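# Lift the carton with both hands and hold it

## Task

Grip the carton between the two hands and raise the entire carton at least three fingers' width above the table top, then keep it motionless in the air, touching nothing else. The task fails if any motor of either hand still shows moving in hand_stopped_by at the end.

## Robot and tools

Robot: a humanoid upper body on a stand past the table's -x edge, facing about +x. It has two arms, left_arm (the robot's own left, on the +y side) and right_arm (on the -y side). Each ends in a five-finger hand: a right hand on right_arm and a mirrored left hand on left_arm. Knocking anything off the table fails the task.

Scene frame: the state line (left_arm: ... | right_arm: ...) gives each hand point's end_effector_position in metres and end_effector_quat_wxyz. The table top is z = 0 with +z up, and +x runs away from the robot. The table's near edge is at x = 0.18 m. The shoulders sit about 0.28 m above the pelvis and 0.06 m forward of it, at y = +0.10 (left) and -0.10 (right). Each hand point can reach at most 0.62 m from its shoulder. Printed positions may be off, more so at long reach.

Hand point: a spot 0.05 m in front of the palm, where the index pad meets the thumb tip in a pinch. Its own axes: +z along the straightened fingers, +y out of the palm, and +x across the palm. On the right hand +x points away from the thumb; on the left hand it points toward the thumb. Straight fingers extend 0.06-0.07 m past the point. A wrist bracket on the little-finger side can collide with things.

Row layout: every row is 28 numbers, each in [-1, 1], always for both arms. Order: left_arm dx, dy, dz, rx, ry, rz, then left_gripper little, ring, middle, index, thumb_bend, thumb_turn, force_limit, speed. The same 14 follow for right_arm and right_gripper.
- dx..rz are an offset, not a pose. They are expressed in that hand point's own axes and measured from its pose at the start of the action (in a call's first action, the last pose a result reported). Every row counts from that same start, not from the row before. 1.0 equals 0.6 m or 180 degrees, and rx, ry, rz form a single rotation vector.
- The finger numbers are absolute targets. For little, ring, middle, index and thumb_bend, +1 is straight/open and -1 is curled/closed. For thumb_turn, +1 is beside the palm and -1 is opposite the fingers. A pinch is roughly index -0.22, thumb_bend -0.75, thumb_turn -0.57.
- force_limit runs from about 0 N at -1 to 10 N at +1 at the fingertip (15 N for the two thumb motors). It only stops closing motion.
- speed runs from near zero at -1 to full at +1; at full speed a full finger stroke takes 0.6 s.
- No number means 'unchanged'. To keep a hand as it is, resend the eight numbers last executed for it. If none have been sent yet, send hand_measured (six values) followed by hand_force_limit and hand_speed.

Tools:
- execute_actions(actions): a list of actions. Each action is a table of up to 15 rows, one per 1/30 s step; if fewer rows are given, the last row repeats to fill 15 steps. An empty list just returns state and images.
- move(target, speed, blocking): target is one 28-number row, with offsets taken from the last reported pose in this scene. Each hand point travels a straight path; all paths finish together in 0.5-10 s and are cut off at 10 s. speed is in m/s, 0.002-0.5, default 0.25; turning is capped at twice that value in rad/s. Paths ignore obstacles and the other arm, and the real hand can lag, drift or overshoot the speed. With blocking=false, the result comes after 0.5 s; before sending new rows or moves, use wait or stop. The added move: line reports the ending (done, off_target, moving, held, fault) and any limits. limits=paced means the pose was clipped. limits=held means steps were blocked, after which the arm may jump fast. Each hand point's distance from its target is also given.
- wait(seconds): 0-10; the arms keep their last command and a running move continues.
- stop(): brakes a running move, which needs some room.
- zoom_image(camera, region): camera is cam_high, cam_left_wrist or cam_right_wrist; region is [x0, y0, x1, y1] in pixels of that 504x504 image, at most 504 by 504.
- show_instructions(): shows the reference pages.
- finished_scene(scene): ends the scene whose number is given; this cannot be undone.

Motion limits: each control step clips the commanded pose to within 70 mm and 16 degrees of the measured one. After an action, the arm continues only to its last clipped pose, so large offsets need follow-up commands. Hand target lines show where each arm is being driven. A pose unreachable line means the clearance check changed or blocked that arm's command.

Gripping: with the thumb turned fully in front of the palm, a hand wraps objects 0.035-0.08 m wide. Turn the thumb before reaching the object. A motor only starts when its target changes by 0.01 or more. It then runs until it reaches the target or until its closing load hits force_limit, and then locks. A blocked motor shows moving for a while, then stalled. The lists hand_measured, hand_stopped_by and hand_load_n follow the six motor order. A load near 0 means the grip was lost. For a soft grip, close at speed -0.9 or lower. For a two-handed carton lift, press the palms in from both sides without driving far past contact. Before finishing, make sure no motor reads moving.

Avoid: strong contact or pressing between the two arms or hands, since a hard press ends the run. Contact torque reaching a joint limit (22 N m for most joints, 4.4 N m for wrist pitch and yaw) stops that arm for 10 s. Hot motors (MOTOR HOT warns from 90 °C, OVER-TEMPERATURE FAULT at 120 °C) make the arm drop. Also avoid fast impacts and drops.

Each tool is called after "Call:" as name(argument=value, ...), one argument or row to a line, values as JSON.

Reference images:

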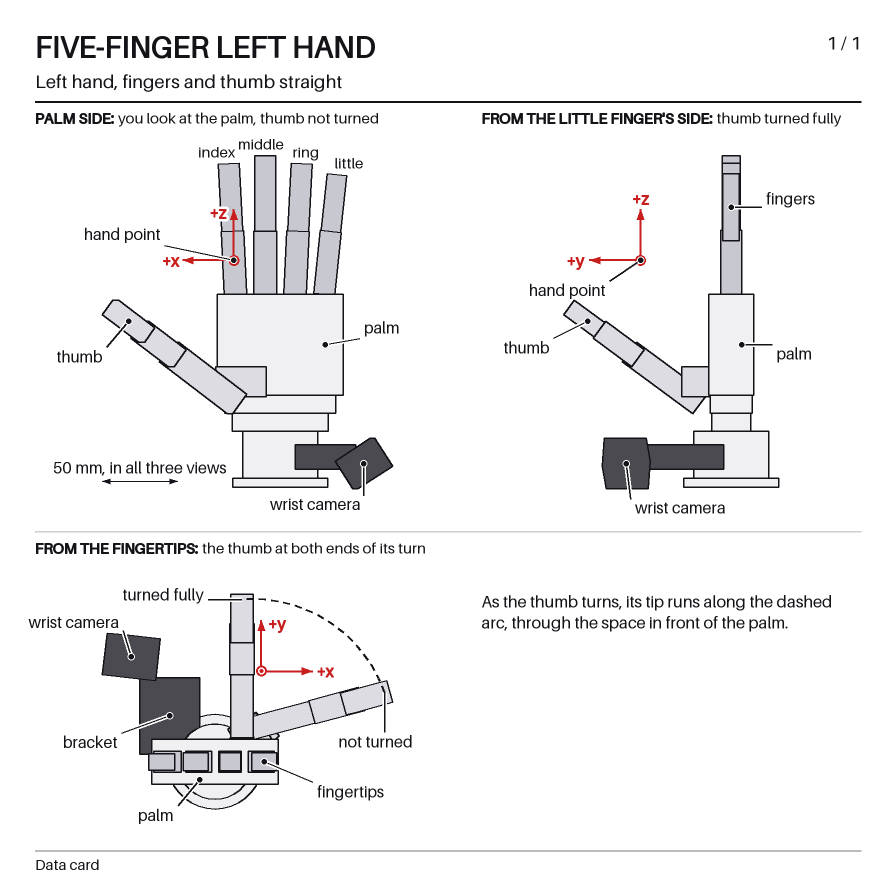

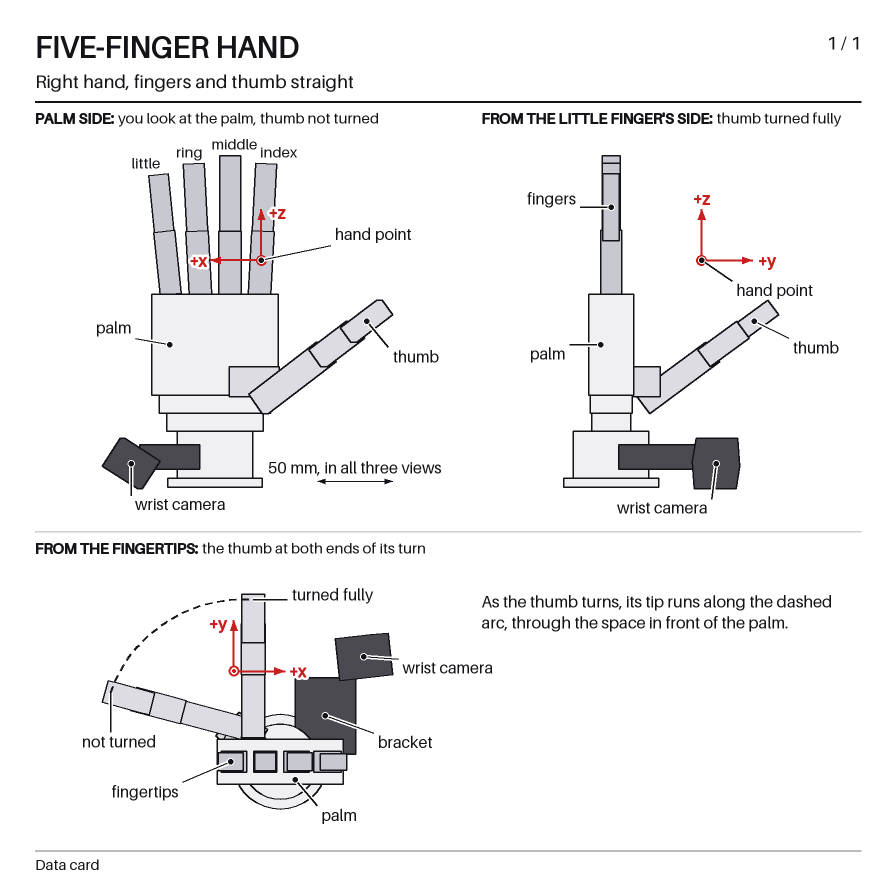

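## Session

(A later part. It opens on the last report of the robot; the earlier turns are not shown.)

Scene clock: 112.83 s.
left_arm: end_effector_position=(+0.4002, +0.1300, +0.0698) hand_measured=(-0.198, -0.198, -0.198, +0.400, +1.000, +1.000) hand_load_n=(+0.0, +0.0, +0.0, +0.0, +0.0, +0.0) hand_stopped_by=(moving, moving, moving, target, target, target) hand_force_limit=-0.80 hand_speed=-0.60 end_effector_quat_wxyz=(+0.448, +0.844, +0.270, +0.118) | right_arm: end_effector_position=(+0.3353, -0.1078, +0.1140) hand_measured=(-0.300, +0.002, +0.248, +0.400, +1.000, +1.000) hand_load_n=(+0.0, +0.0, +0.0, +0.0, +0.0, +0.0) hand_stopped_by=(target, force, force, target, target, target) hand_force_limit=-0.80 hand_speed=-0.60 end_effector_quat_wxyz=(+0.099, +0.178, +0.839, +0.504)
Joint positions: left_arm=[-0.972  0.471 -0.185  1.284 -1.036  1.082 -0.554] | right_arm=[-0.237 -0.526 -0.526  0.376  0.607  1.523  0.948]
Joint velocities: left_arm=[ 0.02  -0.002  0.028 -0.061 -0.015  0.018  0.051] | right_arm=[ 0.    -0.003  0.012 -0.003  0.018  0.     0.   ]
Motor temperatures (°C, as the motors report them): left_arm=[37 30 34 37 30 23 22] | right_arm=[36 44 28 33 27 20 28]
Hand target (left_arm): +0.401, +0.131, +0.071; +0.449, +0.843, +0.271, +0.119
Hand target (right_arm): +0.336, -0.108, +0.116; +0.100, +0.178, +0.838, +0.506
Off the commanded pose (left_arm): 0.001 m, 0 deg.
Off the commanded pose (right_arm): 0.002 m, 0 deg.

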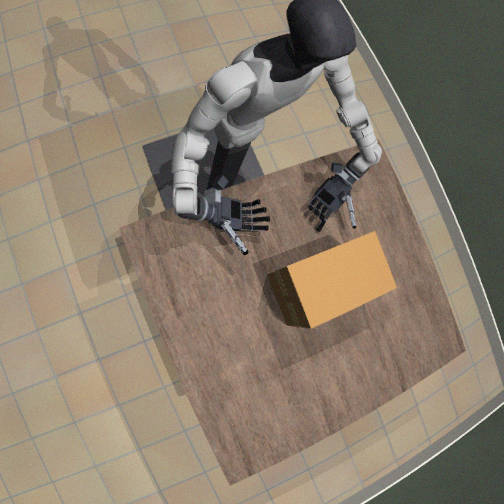

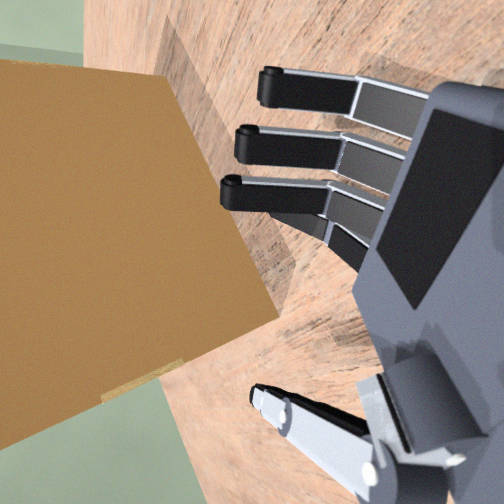

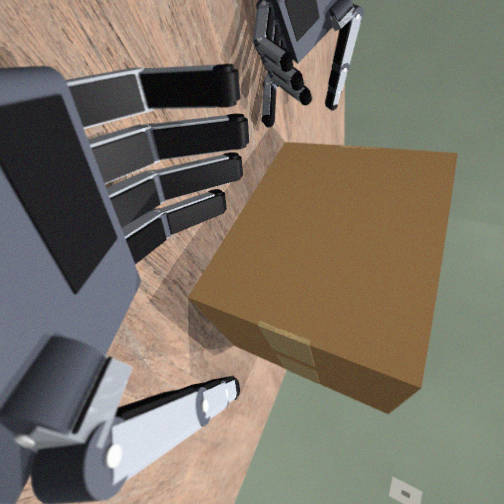

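Call:
move(
  target=[0.047,0.047,-0.125,0.158,0.22,0.329, 0.5,0.58,0.63,0.58,1,1,0,0, -0.11,0.013,-0.035,0.219,-0.224,-0.304, 0.5,0.58,0.63,0.58,1,1,0,0],
  speed=0.4,
)

Call:
move(
  target=[0.068,0.037,0.146,0,0,0, 0.5,0.58,0.63,0.58,1,1,0,0, -0.065,0.037,0.14,0,0,0, 0.5,0.58,0.63,0.58,1,1,0,0],
  speed=0.2,
)

Scene clock: 118.33 s.
left_arm: end_effector_position=(+0.3998, +0.1810, +0.1354) hand_measured=(+0.500, +0.580, +0.630, +0.580, +1.000, +1.000) hand_load_n=(+0.0, +0.0, +0.0, +0.0, +0.0, +0.0) hand_stopped_by=(target, target, target, target, target, target) hand_force_limit=0.00 hand_speed=0.00 end_effector_quat_wxyz=(+0.018, +0.858, -0.040, +0.511) | right_arm: end_effector_position=(+0.3890, -0.1524, +0.1286) hand_measured=(+0.500, +0.580, +0.630, +0.580, +1.000, +1.000) hand_load_n=(+0.0, +0.0, +0.0, +0.0, +0.0, +0.0) hand_stopped_by=(target, target, target, target, target, target) hand_force_limit=0.00 hand_speed=0.00 end_effector_quat_wxyz=(+0.513, -0.033, +0.857, +0.018)
Joint positions: left_arm=[-0.351  0.692 -0.176 -0.143 -0.69   0.623  0.081] | right_arm=[ 0.042 -0.191 -0.463 -0.364  0.164  0.683  0.344]
Joint velocities: left_arm=[ 0.003  0.     0.    -0.008  0.009 -0.001  0.   ] | right_arm=[-0.003  0.002  0.014 -0.003  0.003 -0.008 -0.004]
Motor temperatures (°C, as the motors report them): left_arm=[38 30 34 37 29 23 22] | right_arm=[36 44 28 33 27 20 28]
Hand target (left_arm): +0.399, +0.181, +0.135; +0.015, +0.858, -0.042, +0.511
Hand target (right_arm): +0.388, -0.153, +0.127; +0.512, -0.033, +0.858, +0.016
Off the commanded pose (left_arm): 0.004 m, 2 deg.
Off the commanded pose (right_arm): 0.005 m, 1 deg.
move: off_target (left_arm, right_arm)

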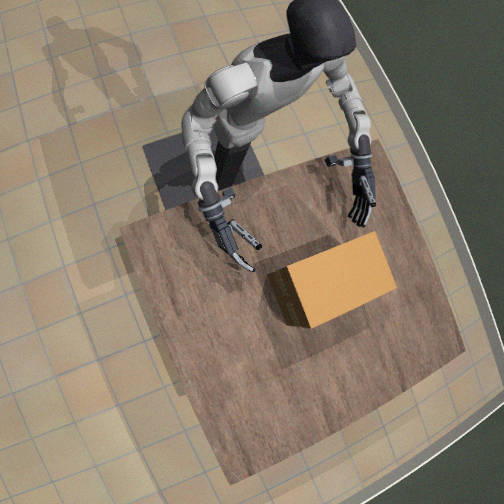

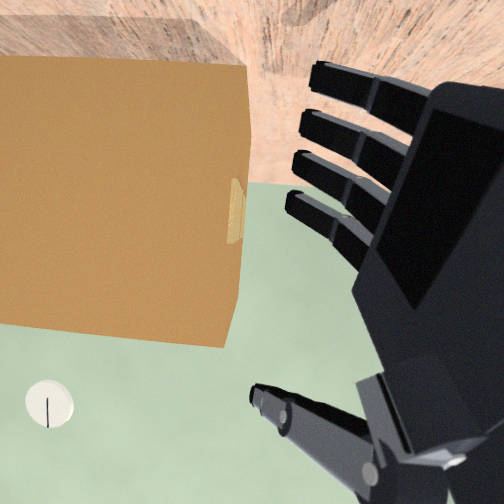

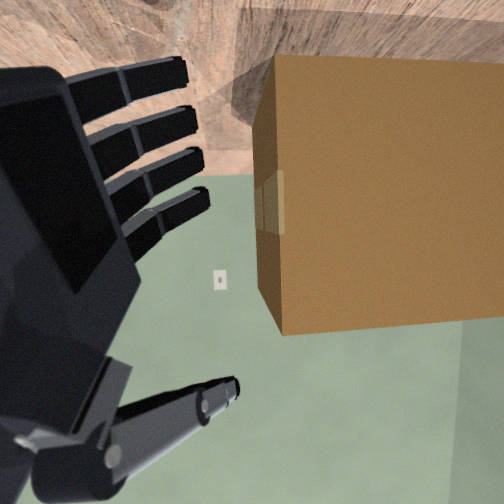

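Scene clock: 119.37 s.
left_arm: end_effector_position=(+0.4945, +0.1597, +0.1284) hand_measured=(+0.500, +0.580, +0.630, +0.580, +1.000, +1.000) hand_load_n=(+0.0, +0.0, +0.0, +0.0, +0.0, +0.0) hand_stopped_by=(target, target, target, target, target, target) hand_force_limit=0.00 hand_speed=0.00 end_effector_quat_wxyz=(+0.017, +0.858, -0.023, +0.512) | right_arm: end_effector_position=(+0.4789, -0.1188, +0.1228) hand_measured=(+0.500, +0.580, +0.630, +0.580, +1.000, +1.000) hand_load_n=(+0.0, +0.0, +0.0, +0.0, +0.0, +0.0) hand_stopped_by=(target, target, target, target, target, target) hand_force_limit=0.00 hand_speed=0.00 end_effector_quat_wxyz=(+0.513, -0.028, +0.858, +0.027)
Joint positions: left_arm=[-0.838  0.437 -0.302  0.561 -0.534  0.458  0.004] | right_arm=[-0.397 -0.228 -0.38   0.093  0.093  0.638  0.233]
Joint velocities: left_arm=[-0.008  0.008  0.     0.008 -0.012 -0.011  0.   ] | right_arm=[-0.005  0.     0.008  0.003  0.    -0.001  0.   ]
Motor temperatures (°C, as the motors report them): left_arm=[38 30 34 37 29 23 22] | right_arm=[36 44 28 33 27 20 27]
Hand target (left_arm): +0.494, +0.153, +0.127; +0.023, +0.859, -0.029, +0.511
Hand target (right_arm): +0.479, -0.120, +0.122; +0.512, -0.029, +0.858, +0.023
Off the commanded pose (left_arm): 0.009 m, 2 deg.
Off the commanded pose (right_arm): 0.005 m, 1 deg.
move: off_target (left_arm, right_arm)

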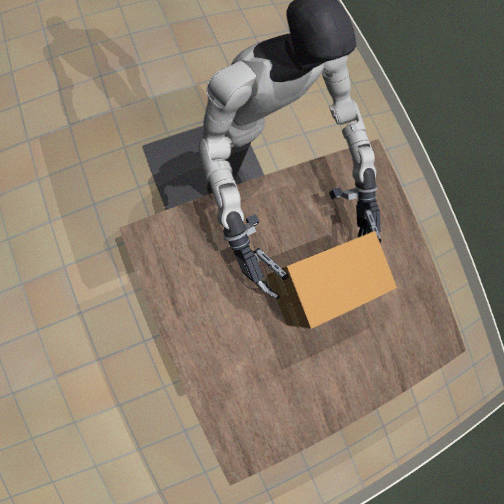

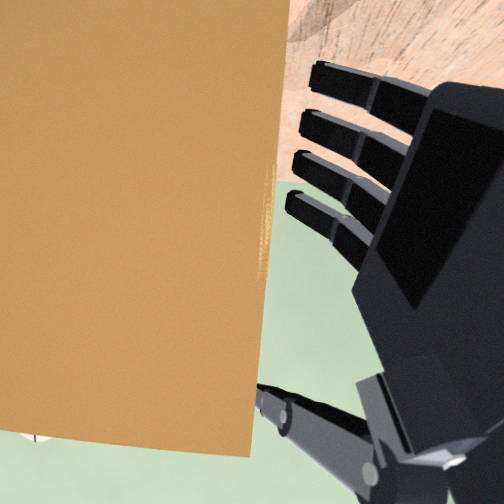

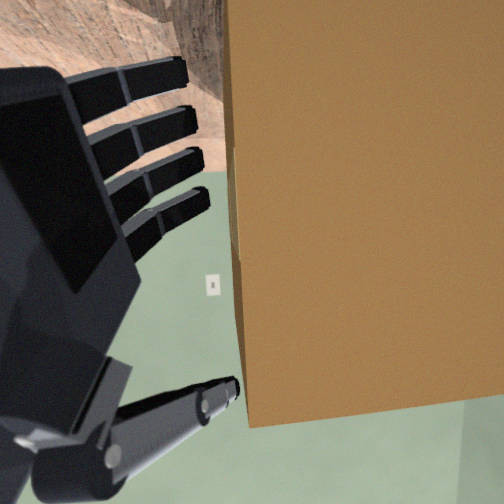

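Call:
execute_actions(
  actions=[
    [[0,0.01,0,0,0,0, 0.15,0.2,0.2,0.2,1,1,-0.7,-0.4, 0,0.02,0,0,0,0, 0.15,0.2,0.2,0.2,1,1,-0.7,-0.4]],
    [[0,0.075,0,-0.04,0,0, 0.15,0.2,0.2,0.2,1,1,-0.7,-0.4, 0,0.075,0,-0.04,0,0, 0.15,0.2,0.2,0.2,1,1,-0.7,-0.4]],
    [[-0.025,0.085,-0.05,-0.04,0,0, 0.15,0.2,0.2,0.2,1,1,-0.7,-0.4, 0.025,0.07,-0.05,-0.04,0,0, 0.15,0.2,0.2,0.2,1,1,-0.7,-0.4]],
    [[-0.025,0.085,-0.05,-0.04,0,0, 0.15,0.2,0.2,0.2,1,1,-0.7,-0.4, 0.025,0.07,-0.05,-0.04,0,0, 0.15,0.2,0.2,0.2,1,1,-0.7,-0.4]],
  ],
)

Scene clock: 121.60 s.
left_arm: end_effector_position=(+0.4465, +0.1575, +0.1259) hand_measured=(+0.150, +0.250, +0.368, +0.350, +0.998, +1.000) hand_load_n=(+0.0, +1.5, +0.0, +0.0, -2.0, +1.0) hand_stopped_by=(target, force, force, force, target, target) hand_force_limit=-0.70 hand_speed=-0.40 end_effector_quat_wxyz=(-0.008, +0.856, -0.031, +0.516) | right_arm: end_effector_position=(+0.4206, -0.1180, +0.1209) hand_measured=(+0.150, +0.218, +0.402, +0.384, +1.000, +1.000) hand_load_n=(+0.0, +0.0, +1.0, +1.5, +0.0, +1.0) hand_stopped_by=(target, force, force, force, target, target) hand_force_limit=-0.70 hand_speed=-0.40 end_effector_quat_wxyz=(+0.517, -0.050, +0.855, -0.002)
Joint positions: left_arm=[-0.571  0.532 -0.306  0.101 -0.597  0.58   0.176] | right_arm=[-0.103 -0.161 -0.325 -0.277  0.077  0.685  0.208]
Joint velocities: left_arm=[ 0.014  0.02  -0.003 -0.034 -0.023  0.019  0.022] | right_arm=[ 0.012  0.     0.011 -0.014  0.     0.007 -0.008]
Motor temperatures (°C, as the motors report them): left_arm=[39 30 34 37 29 23 22] | right_arm=[36 43 28 33 27 20 28]
Hand target (left_arm): +0.435, +0.112, +0.126; +0.052, +0.856, -0.063, +0.510
Hand target (right_arm): +0.413, -0.079, +0.121; +0.511, -0.075, +0.854, +0.056
Off the commanded pose (left_arm): 0.048 m, 8 deg.
Off the commanded pose (right_arm): 0.042 m, 7 deg.

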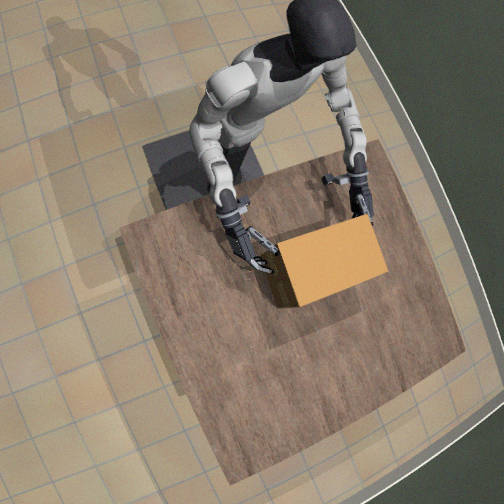

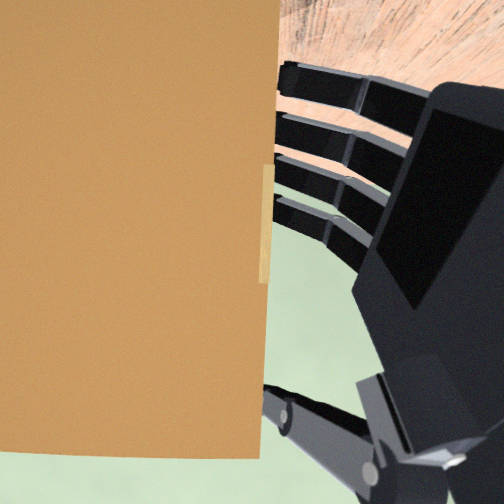

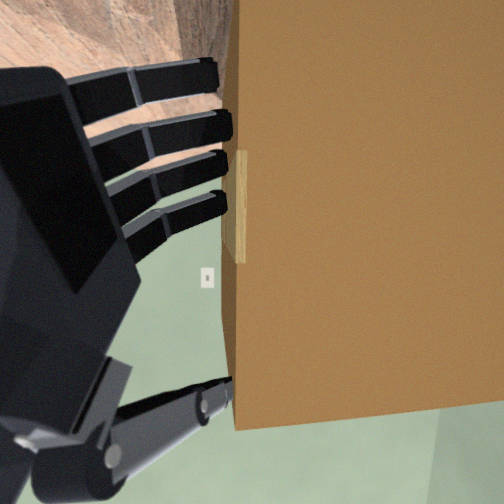

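Call:
execute_actions(
  actions=[
    [[-0.033,0.09,-0.063,-0.045,0,0, 0.15,0.2,0.2,0.2,1,1,-0.7,-0.4, 0.023,0.055,-0.044,-0.035,0,0, 0.15,0.2,0.2,0.2,1,1,-0.7,-0.4]],
    [[-0.033,0.09,-0.063,-0.045,0,0, 0.15,0.2,0.2,0.2,1,1,-0.7,-0.4, 0.023,0.055,-0.044,-0.035,0,0, 0.15,0.2,0.2,0.2,1,1,-0.7,-0.4]],
    [[0,-0.03,0,0,0,0, 0.4,0.4,0.4,0.4,1,1,-0.7,-0.4, 0,-0.03,0,0,0,0, 0.4,0.4,0.4,0.4,1,1,-0.7,-0.4]],
  ],
)

Call:
zoom_image(
  camera="cam_high",
  region=[210,160,410,320],
)

Scene clock: 123.40 s.
left_arm: end_effector_position=(+0.3845, +0.1655, +0.1267) hand_measured=(+0.400, +0.400, +0.400, +0.400, +1.000, +1.000) hand_load_n=(+0.0, +0.0, +0.0, +0.0, +0.0, +0.0) hand_stopped_by=(target, target, target, target, target, target) hand_force_limit=-0.70 hand_speed=-0.40 end_effector_quat_wxyz=(-0.020, +0.848, -0.043, +0.528) | right_arm: end_effector_position=(+0.3695, -0.1458, +0.1223) hand_measured=(+0.400, +0.400, +0.400, +0.400, +1.000, +1.000) hand_load_n=(+0.0, +0.0, +0.0, +0.0, +0.0, +0.0) hand_stopped_by=(target, target, target, target, target, target) hand_force_limit=-0.70 hand_speed=-0.40 end_effector_quat_wxyz=(+0.520, -0.058, +0.852, -0.011)
Joint positions: left_arm=[-0.252  0.675 -0.272 -0.256 -0.643  0.541  0.249] | right_arm=[ 0.168 -0.185 -0.378 -0.423  0.152  0.577  0.276]
Joint velocities: left_arm=[-0.002  0.     0.008  0.008  0.006  0.    -0.003] | right_arm=[-0.005  0.011 -0.006  0.    -0.005  0.     0.004]
Motor temperatures (°C, as the motors report them): left_arm=[39 30 34 37 29 23 23] | right_arm=[36 43 28 34 27 21 29]
Hand target (left_arm): +0.384, +0.164, +0.126; -0.017, +0.849, -0.042, +0.526
Hand target (right_arm): +0.370, -0.144, +0.123; +0.521, -0.057, +0.851, -0.007
Off the commanded pose (left_arm): 0.002 m, 1 deg.
Off the commanded pose (right_arm): 0.001 m, 0 deg.

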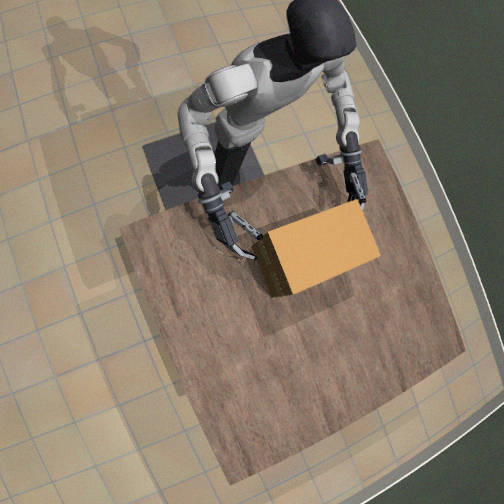

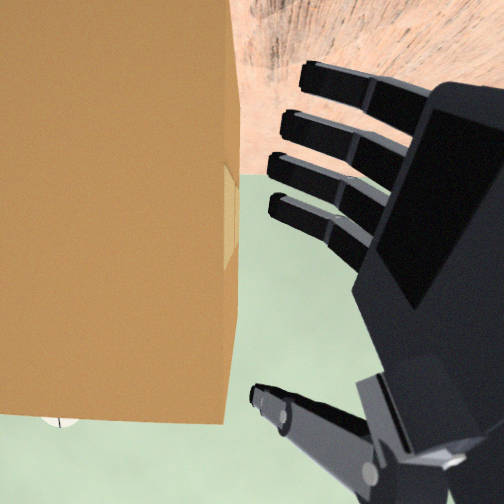

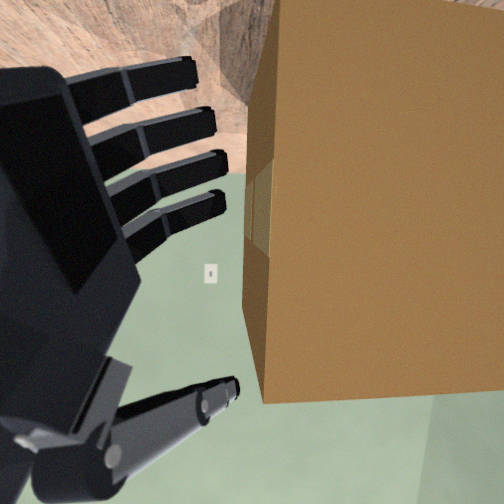

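Region (210, 160, 410, 320) of cam_high's 504x504 image, scaled by 2.520, with more detail than that image has; it fills the top 403 rows of this view, and the rest is white.

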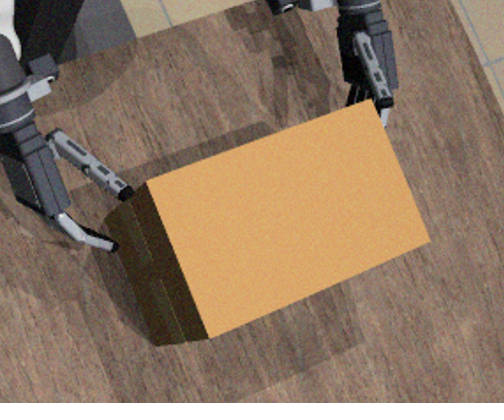

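Call:
move(
  target=[0.257,-0.057,-0.129,-0.063,0,0.419, 0.3,0.3,0.3,0.3,1,1,0,0, 0.09,-0.037,-0.052,-0.216,0.249,0.289, 0.4,0.4,0.4,0.4,1,1,0,0],
  speed=0.4,
)

Call:
move(
  target=[0.306,-0.056,0.289,0,0,0, 0.3,0.3,0.3,0.3,1,1,0,0, 0.017,0.039,0.117,0,0,0, 0.4,0.4,0.4,0.4,1,1,0,0],
  speed=0.25,
)

Scene clock: 127.50 s.
left_arm: end_effector_position=(+0.3832, +0.1812, +0.3048) hand_measured=(+0.300, +0.300, +0.300, +0.300, +1.000, +1.000) hand_load_n=(+0.0, +0.0, +0.0, +0.0, +0.0, +0.0) hand_stopped_by=(target, target, target, target, target, target) hand_force_limit=0.00 hand_speed=0.00 end_effector_quat_wxyz=(+0.252, -0.645, +0.596, -0.407) | right_arm: end_effector_position=(+0.3260, -0.1674, +0.0942) hand_measured=(+0.400, +0.400, +0.400, +0.400, +1.000, +1.000) hand_load_n=(+0.0, +0.0, +0.0, +0.0, +0.0, +0.0) hand_stopped_by=(target, target, target, target, target, target) hand_force_limit=0.00 hand_speed=0.00 end_effector_quat_wxyz=(+0.085, +0.149, +0.869, +0.464)
Joint positions: left_arm=[-1.503  1.336 -0.803 -0.253 -0.167  0.678 -0.884] | right_arm=[-0.368 -0.824 -0.117  0.942  0.491  1.116  1.377]
Joint velocities: left_arm=[-0.003 -0.006  0.    -0.006 -0.003  0.     0.   ] | right_arm=[-0.026  0.012  0.054  0.075 -0.006 -0.041  0.034]
Motor temperatures (°C, as the motors report them): left_arm=[39 30 34 37 29 24 22] | right_arm=[36 43 28 34 27 21 28]
Hand target (left_arm): +0.384, +0.181, +0.305; -0.252, +0.644, -0.597, +0.406
Hand target (right_arm): +0.326, -0.168, +0.094; +0.085, +0.147, +0.870, +0.462
Off the commanded pose (left_arm): 0.006 m, 1 deg.
Off the commanded pose (right_arm): 0.011 m, 1 deg.
move: off_target (left_arm, right_arm)

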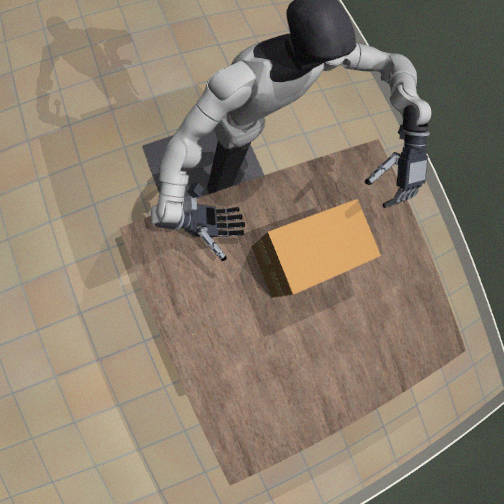

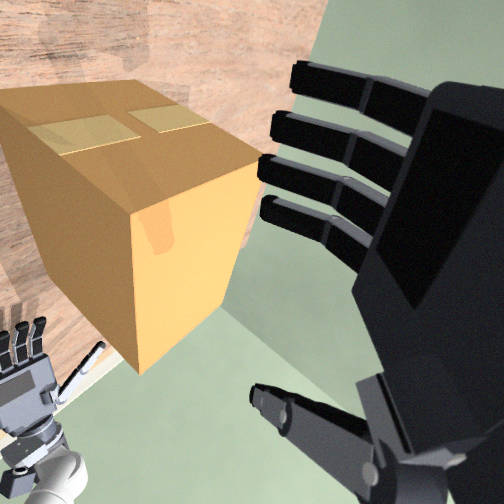

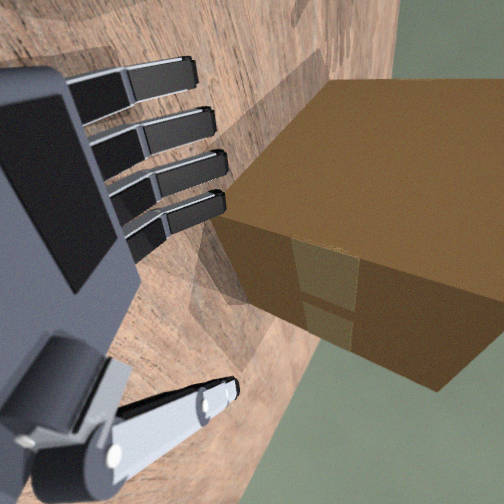

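Scene clock: 129.20 s.
left_arm: end_effector_position=(+0.5395, -0.0138, +0.2676) hand_measured=(+0.300, +0.300, +0.300, +0.300, +1.000, +1.000) hand_load_n=(+0.0, +0.0, +0.0, +0.0, +0.0, +0.0) hand_stopped_by=(target, target, target, target, target, target) hand_force_limit=0.00 hand_speed=0.00 end_effector_quat_wxyz=(-0.277, +0.604, -0.524, +0.532) | right_arm: end_effector_position=(+0.3359, -0.0987, +0.0721) hand_measured=(+0.400, +0.400, +0.400, +0.400, +1.000, +1.000) hand_load_n=(+0.0, +0.0, +0.0, +0.0, +0.0, +0.0) hand_stopped_by=(target, target, target, target, target, target) hand_force_limit=0.00 hand_speed=0.00 end_effector_quat_wxyz=(+0.080, +0.150, +0.870, +0.463)
Joint positions: left_arm=[-1.613  0.035 -0.54   0.986  0.544  0.407 -0.387] | right_arm=[-0.321 -0.556 -0.334  0.603  0.559  1.314  0.959]
Joint velocities: left_arm=[ 0.008 -0.002  0.003  0.     0.003 -0.005  0.004] | right_arm=[0.005 0.    0.    0.    0.006 0.    0.   ]
Motor temperatures (°C, as the motors report them): left_arm=[39 30 34 37 29 24 22] | right_arm=[36 43 28 33 27 21 28]
Hand target (left_arm): +0.539, -0.015, +0.268; -0.276, +0.604, -0.523, +0.534
Hand target (right_arm): +0.337, -0.098, +0.073; +0.081, +0.150, +0.870, +0.463
Off the commanded pose (left_arm): 0.013 m, 17 deg; orientation clipped at the last step of the last action.
Off the commanded pose (right_arm): 0.006 m, 1 deg.
joint sent to its limit (left arm) — the command would take joint 1 (shoulder pitch) past its lower limit and joint 2 (shoulder roll) past its lower limit, so those joints were sent only as far as their limits.
move: off_target (left_arm, right_arm); limits=paced

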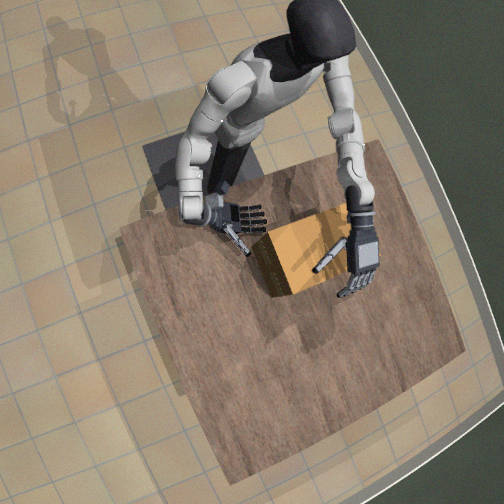

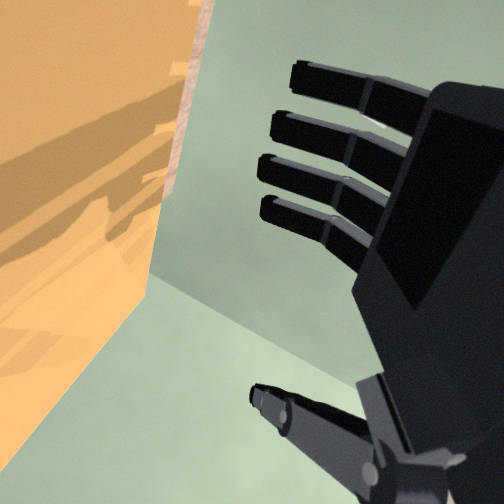

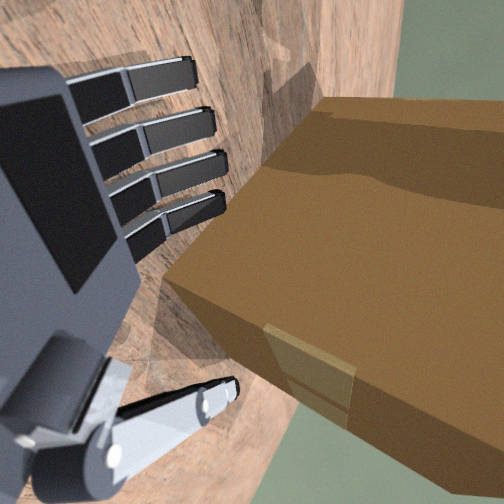

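Call:
move(
  target=[-0.054,0.084,0.009,-0.084,-0.045,0.034, 0.3,0.3,0.3,0.3,1,1,0,0, -0.003,-0.011,-0.004,0,0,0, 0.4,0.4,0.4,0.4,1,1,0,0],
  speed=0.15,
)

Scene clock: 130.80 s.
left_arm: end_effector_position=(+0.5315, +0.0017, +0.2110) hand_measured=(+0.300, +0.300, +0.300, +0.300, +1.000, +1.000) hand_load_n=(+0.0, +0.0, +0.0, +0.0, +0.0, +0.0) hand_stopped_by=(target, target, target, target, target, target) hand_force_limit=0.00 hand_speed=0.00 end_effector_quat_wxyz=(+0.284, -0.618, +0.566, -0.466) | right_arm: end_effector_position=(+0.3358, -0.1043, +0.0680) hand_measured=(+0.400, +0.400, +0.400, +0.400, +1.000, +1.000) hand_load_n=(+0.0, +0.0, +0.0, +0.0, +0.0, +0.0) hand_stopped_by=(target, target, target, target, target, target) hand_force_limit=0.00 hand_speed=0.00 end_effector_quat_wxyz=(+0.080, +0.152, +0.869, +0.464)
Joint positions: left_arm=[-1.614  0.035 -0.747  1.131  0.412  0.368 -0.374] | right_arm=[-0.338 -0.582 -0.29   0.686  0.559  1.255  1.004]
Joint velocities: left_arm=[-0.005 -0.002 -0.034 -0.005 -0.011  0.     0.011] | right_arm=[ 0.003 -0.006  0.     0.006  0.003 -0.003  0.   ]
Motor temperatures (°C, as the motors report them): left_arm=[40 29 34 37 29 24 22] | right_arm=[36 44 28 33 27 21 27]
Hand target (left_arm): +0.531, +0.001, +0.210; -0.282, +0.620, -0.565, +0.466
Hand target (right_arm): +0.336, -0.105, +0.068; +0.081, +0.151, +0.870, +0.463
Off the commanded pose (left_arm): 0.002 m, 9 deg.
Off the commanded pose (right_arm): 0.000 m, 0 deg.
joint sent to its limit (left arm) — the command would take joint 1 (shoulder pitch) past its lower limit and joint 2 (shoulder roll) past its lower limit, so those joints were sent only as far as their limits.
move: off_target (left_arm)

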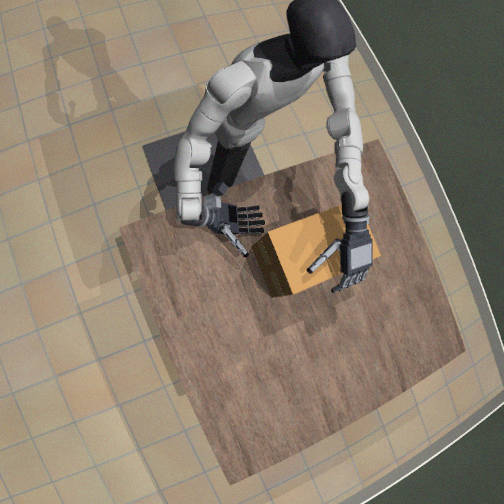

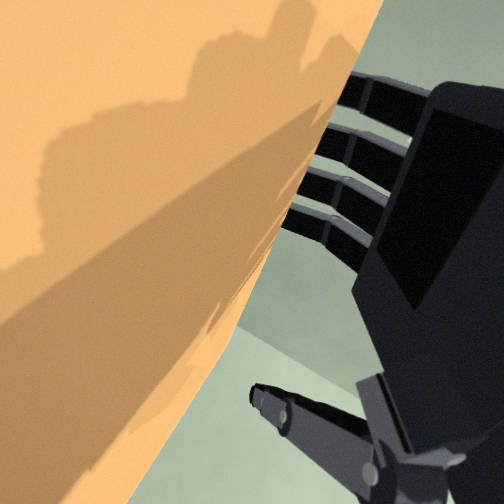

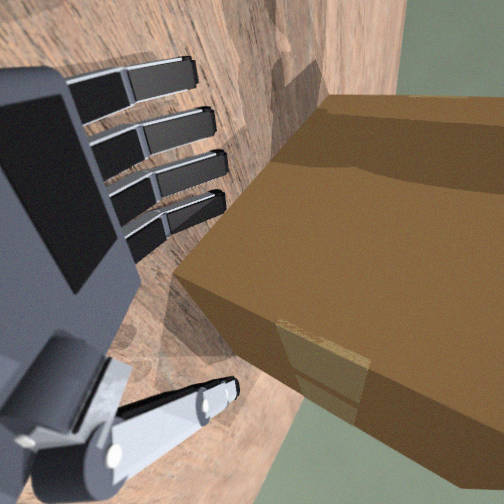

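Call:
execute_actions(
  actions=[
    [[0,0.012,0,0,0,0.05, 0.45,0.4,0.3,0.3,1,1,0,0, 0,0,0,0,0,0, 0.4,0.4,0.4,0.4,1,1,0,0]],
    [[0,0,0,0,0,0, 0.45,0.4,-0.1,-0.1,1,1,-0.75,-0.5, 0,0,0,0,0,0, 0.4,0.4,0.4,0.4,1,1,0,0]],
  ],
)

Scene clock: 131.93 s.
left_arm: end_effector_position=(+0.5285, +0.0008, +0.2044) hand_measured=(+0.450, +0.400, -0.030, -0.028, +1.000, +1.000) hand_load_n=(+0.0, +0.0, +0.0, +1.0, +0.0, +0.0) hand_stopped_by=(target, target, moving, moving, target, target) hand_force_limit=-0.75 hand_speed=-0.50 end_effector_quat_wxyz=(+0.319, -0.573, +0.609, -0.446) | right_arm: end_effector_position=(+0.3358, -0.1043, +0.0679) hand_measured=(+0.400, +0.400, +0.400, +0.400, +1.000, +1.000) hand_load_n=(+0.0, +0.0, +0.0, +0.0, +0.0, +0.0) hand_stopped_by=(target, target, target, target, target, target) hand_force_limit=0.00 hand_speed=0.00 end_effector_quat_wxyz=(+0.080, +0.152, +0.869, +0.464)
Joint positions: left_arm=[-1.614  0.033 -0.839  1.111  0.467  0.348 -0.39 ] | right_arm=[-0.338 -0.582 -0.29   0.686  0.559  1.255  1.004]
Joint velocities: left_arm=[-0.003 -0.005  0.    -0.002 -0.005 -0.009  0.086] | right_arm=[ 0.003 -0.006 -0.008  0.008  0.005  0.     0.   ]
Motor temperatures (°C, as the motors report them): left_arm=[41 29 34 37 29 24 22] | right_arm=[36 44 28 33 27 20 27]
Hand target (left_arm): +0.528, +0.001, +0.204; -0.319, +0.573, -0.610, +0.446
Hand target (right_arm): +0.336, -0.104, +0.068; +0.080, +0.152, +0.869, +0.464
Off the commanded pose (left_arm): 0.000 m, 0 deg.
Off the commanded pose (right_arm): 0.000 m, 0 deg.
joint sent to its limit (left arm) — the command would take joint 1 (shoulder pitch) past its lower limit and joint 2 (shoulder roll) past its lower limit, so those joints were sent only as far as their limits.

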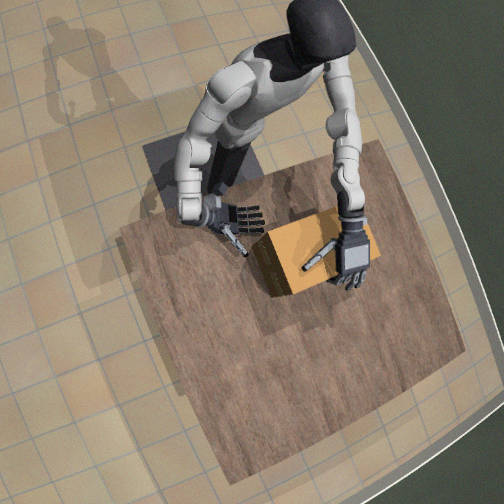

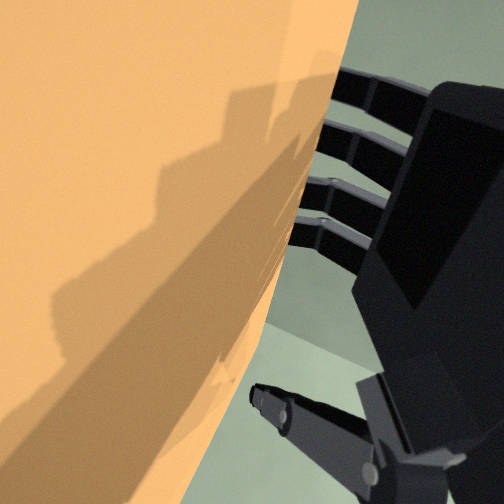

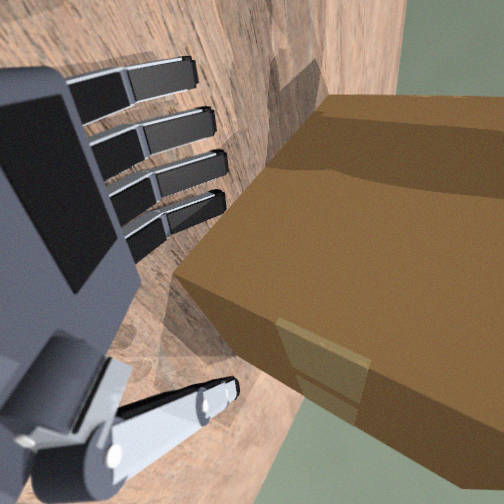

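Call:
move(
  target=[0.009,0.0085,-0.05,0,0,0, 0.45,0.4,-0.1,-0.1,1,1,-0.75,-0.5, 0,0,0,0,0,0, 0.4,0.4,0.4,0.4,1,1,0,0],
  speed=0.05,
)

Scene clock: 133.10 s.
left_arm: end_effector_position=(+0.5044, +0.0025, +0.2217) hand_measured=(+0.450, +0.400, -0.086, -0.058, +1.000, +1.000) hand_load_n=(+0.0, +0.0, +2.5, +1.0, +0.0, +0.0) hand_stopped_by=(target, target, force, force, target, target) hand_force_limit=-0.75 hand_speed=-0.50 end_effector_quat_wxyz=(+0.333, -0.565, +0.604, -0.453) | right_arm: end_effector_position=(+0.3358, -0.1043, +0.0679) hand_measured=(+0.400, +0.400, +0.400, +0.400, +1.000, +1.000) hand_load_n=(+0.0, +0.0, +0.0, +0.0, +0.0, +0.0) hand_stopped_by=(target, target, target, target, target, target) hand_force_limit=0.00 hand_speed=0.00 end_effector_quat_wxyz=(+0.080, +0.152, +0.869, +0.464)
Joint positions: left_arm=[-1.482  0.195 -0.897  0.546  0.536  0.672 -0.538] | right_arm=[-0.338 -0.582 -0.29   0.686  0.559  1.255  1.004]
Joint velocities: left_arm=[ 0.    -0.008 -0.025 -0.02   0.     0.009  0.   ] | right_arm=[-0.003  0.006  0.005 -0.003  0.005  0.     0.   ]
Motor temperatures (°C, as the motors report them): left_arm=[41 29 34 37 29 23 22] | right_arm=[36 44 28 33 27 20 27]
Hand target (left_arm): +0.499, +0.002, +0.212; -0.323, +0.570, -0.611, +0.444
Hand target (right_arm): +0.336, -0.104, +0.068; +0.080, +0.152, +0.869, +0.464
Off the commanded pose (left_arm): 0.011 m, 2 deg.
Off the commanded pose (right_arm): 0.000 m, 0 deg.
move: off_target (left_arm)

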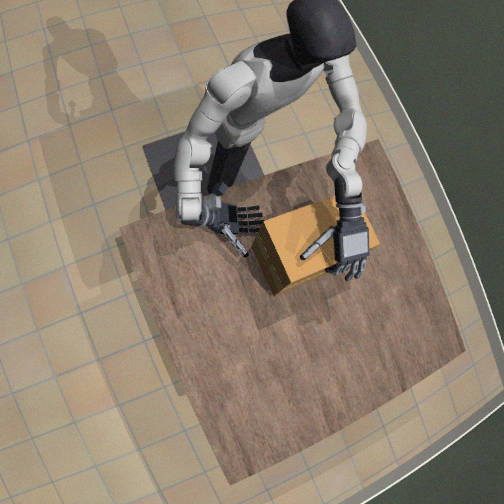

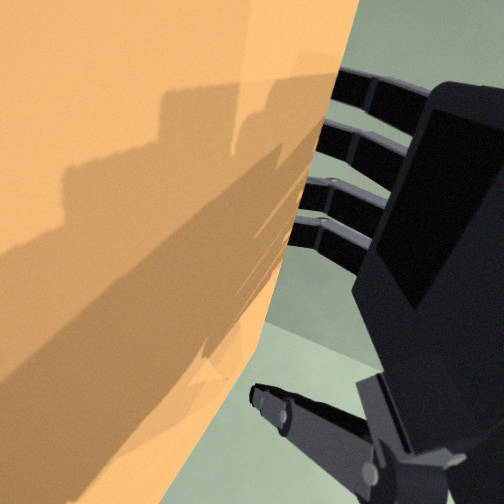

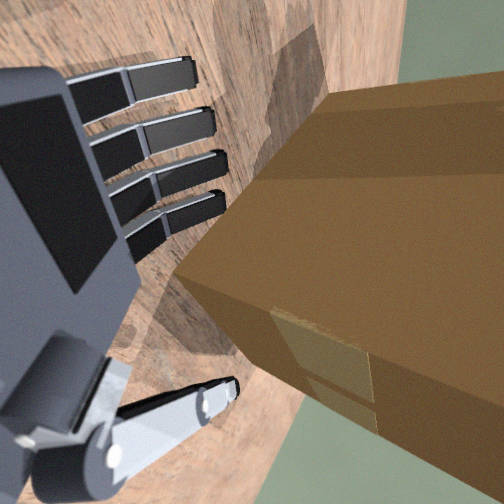

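Call:
move(
  target=[0.026,0.013,-0.153,0.05,0,0, 0.45,0.4,-0.1,-0.1,1,1,-0.75,-0.5, 0.08,0.027,-0.054,0,0,0, 0.4,0.4,0.4,0.0,1,1,0,-0.7],
  speed=0.07,
)

Scene clock: 135.00 s.
left_arm: end_effector_position=(+0.4191, +0.0030, +0.2542) hand_measured=(+0.450, +0.400, -0.086, -0.058, +1.000, +1.000) hand_load_n=(+0.0, +0.0, +1.0, +0.0, +0.0, +0.0) hand_stopped_by=(target, target, force, force, target, target) hand_force_limit=-0.75 hand_speed=-0.50 end_effector_quat_wxyz=(+0.388, -0.530, +0.564, -0.501) | right_arm: end_effector_position=(+0.2827, -0.1068, +0.0991) hand_measured=(+0.400, +0.400, +0.400, +0.000, +1.000, +1.000) hand_load_n=(+0.0, +0.0, +0.0, +0.0, +0.0, +0.0) hand_stopped_by=(target, target, target, target, target, target) hand_force_limit=0.00 hand_speed=-0.70 end_effector_quat_wxyz=(+0.079, +0.147, +0.873, +0.459)
Joint positions: left_arm=[-1.37   0.402 -1.194 -0.355  0.877  1.379 -0.761] | right_arm=[-0.012 -0.508 -0.517  0.104  0.659  1.554  0.887]
Joint velocities: left_arm=[-0.005 -0.012 -0.012 -0.015  0.     0.011  0.   ] | right_arm=[ 0.003 -0.008  0.003  0.005  0.     0.001  0.   ]
Motor temperatures (°C, as the motors report them): left_arm=[41 29 34 37 29 23 22] | right_arm=[36 44 28 33 27 20 27]
Hand target (left_arm): +0.417, +0.003, +0.248; -0.383, +0.533, -0.570, +0.494
Hand target (right_arm): +0.283, -0.106, +0.099; +0.079, +0.148, +0.872, +0.460
Off the commanded pose (left_arm): 0.006 m, 2 deg.
Off the commanded pose (right_arm): 0.003 m, 1 deg.
move: off_target (left_arm)

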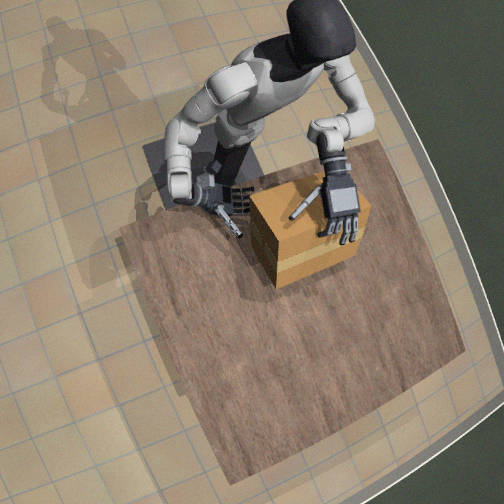

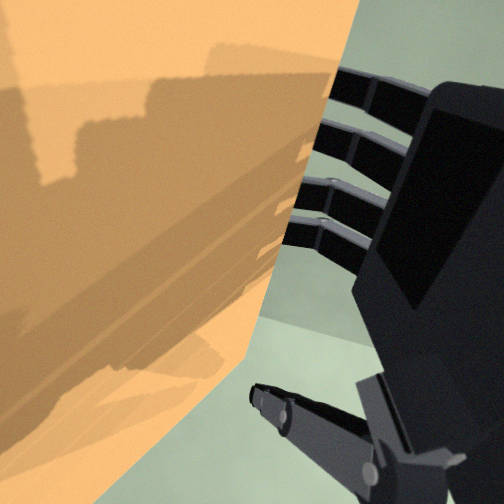

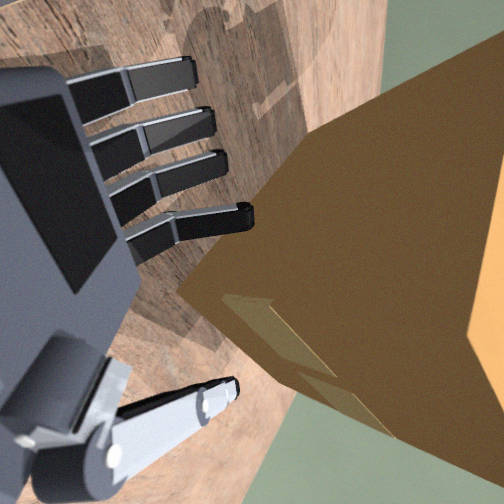

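Call:
move(
  target=[0.013,0.013,-0.09,-0.009,0.098,0.02, 0.45,0.4,-0.1,-0.1,1,1,-0.75,-0.5, 0,0,0,0,0,0, 0.4,0.4,0.4,0.0,1,1,0,-0.7],
  speed=0.08,
)

Scene clock: 137.50 s.
left_arm: end_effector_position=(+0.3644, +0.0036, +0.2576) hand_measured=(+0.450, +0.400, -0.086, -0.058, +1.000, +1.000) hand_load_n=(+0.0, +0.0, +0.0, +0.0, +0.0, +0.0) hand_stopped_by=(target, target, force, force, target, target) hand_force_limit=-0.75 hand_speed=-0.50 end_effector_quat_wxyz=(+0.311, -0.429, +0.642, -0.554) | right_arm: end_effector_position=(+0.2766, -0.1098, +0.0887) hand_measured=(+0.400, +0.400, +0.400, +0.000, +1.000, +1.000) hand_load_n=(+0.0, +0.0, +0.0, +3.0, +0.0, +0.0) hand_stopped_by=(target, target, target, target, target, target) hand_force_limit=0.00 hand_speed=-0.70 end_effector_quat_wxyz=(+0.066, +0.154, +0.880, +0.443)
Joint positions: left_arm=[-1.149  0.694 -0.97  -0.694  0.711  0.965 -0.704] | right_arm=[-0.    -0.507 -0.51   0.11   0.643  1.558  0.872]
Joint velocities: left_arm=[ 0.    -0.009  0.     0.     0.017 -0.017  0.   ] | right_arm=[0.002 0.012 0.011 0.006 0.006 0.    0.   ]
Motor temperatures (°C, as the motors report them): left_arm=[41 29 35 37 29 23 22] | right_arm=[36 44 28 33 27 20 27]
Hand target (left_arm): +0.364, +0.003, +0.258; +0.309, -0.429, +0.643, -0.554
Hand target (right_arm): +0.282, -0.107, +0.099; +0.078, +0.147, +0.873, +0.459
Off the commanded pose (left_arm): 0.001 m, 1 deg.
Off the commanded pose (right_arm): 0.012 m, 3 deg.
move: off_target (right_arm)

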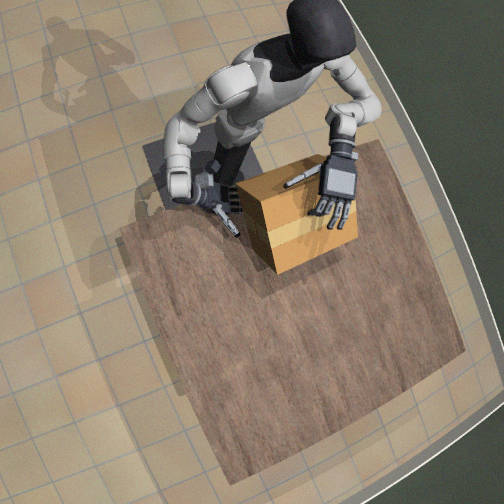

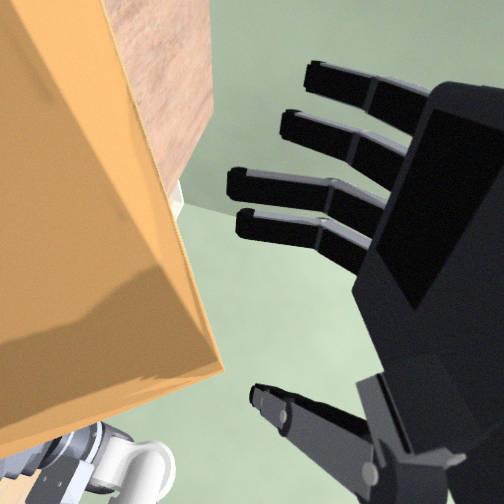

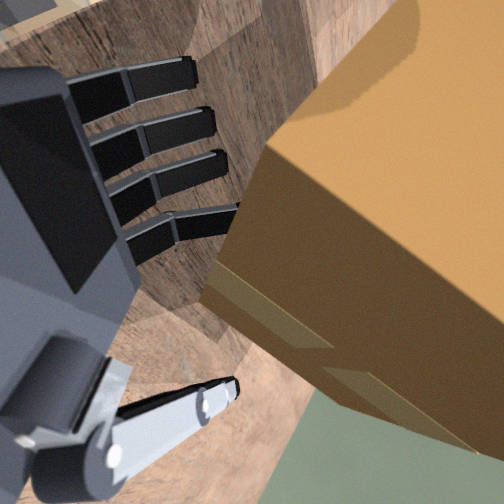

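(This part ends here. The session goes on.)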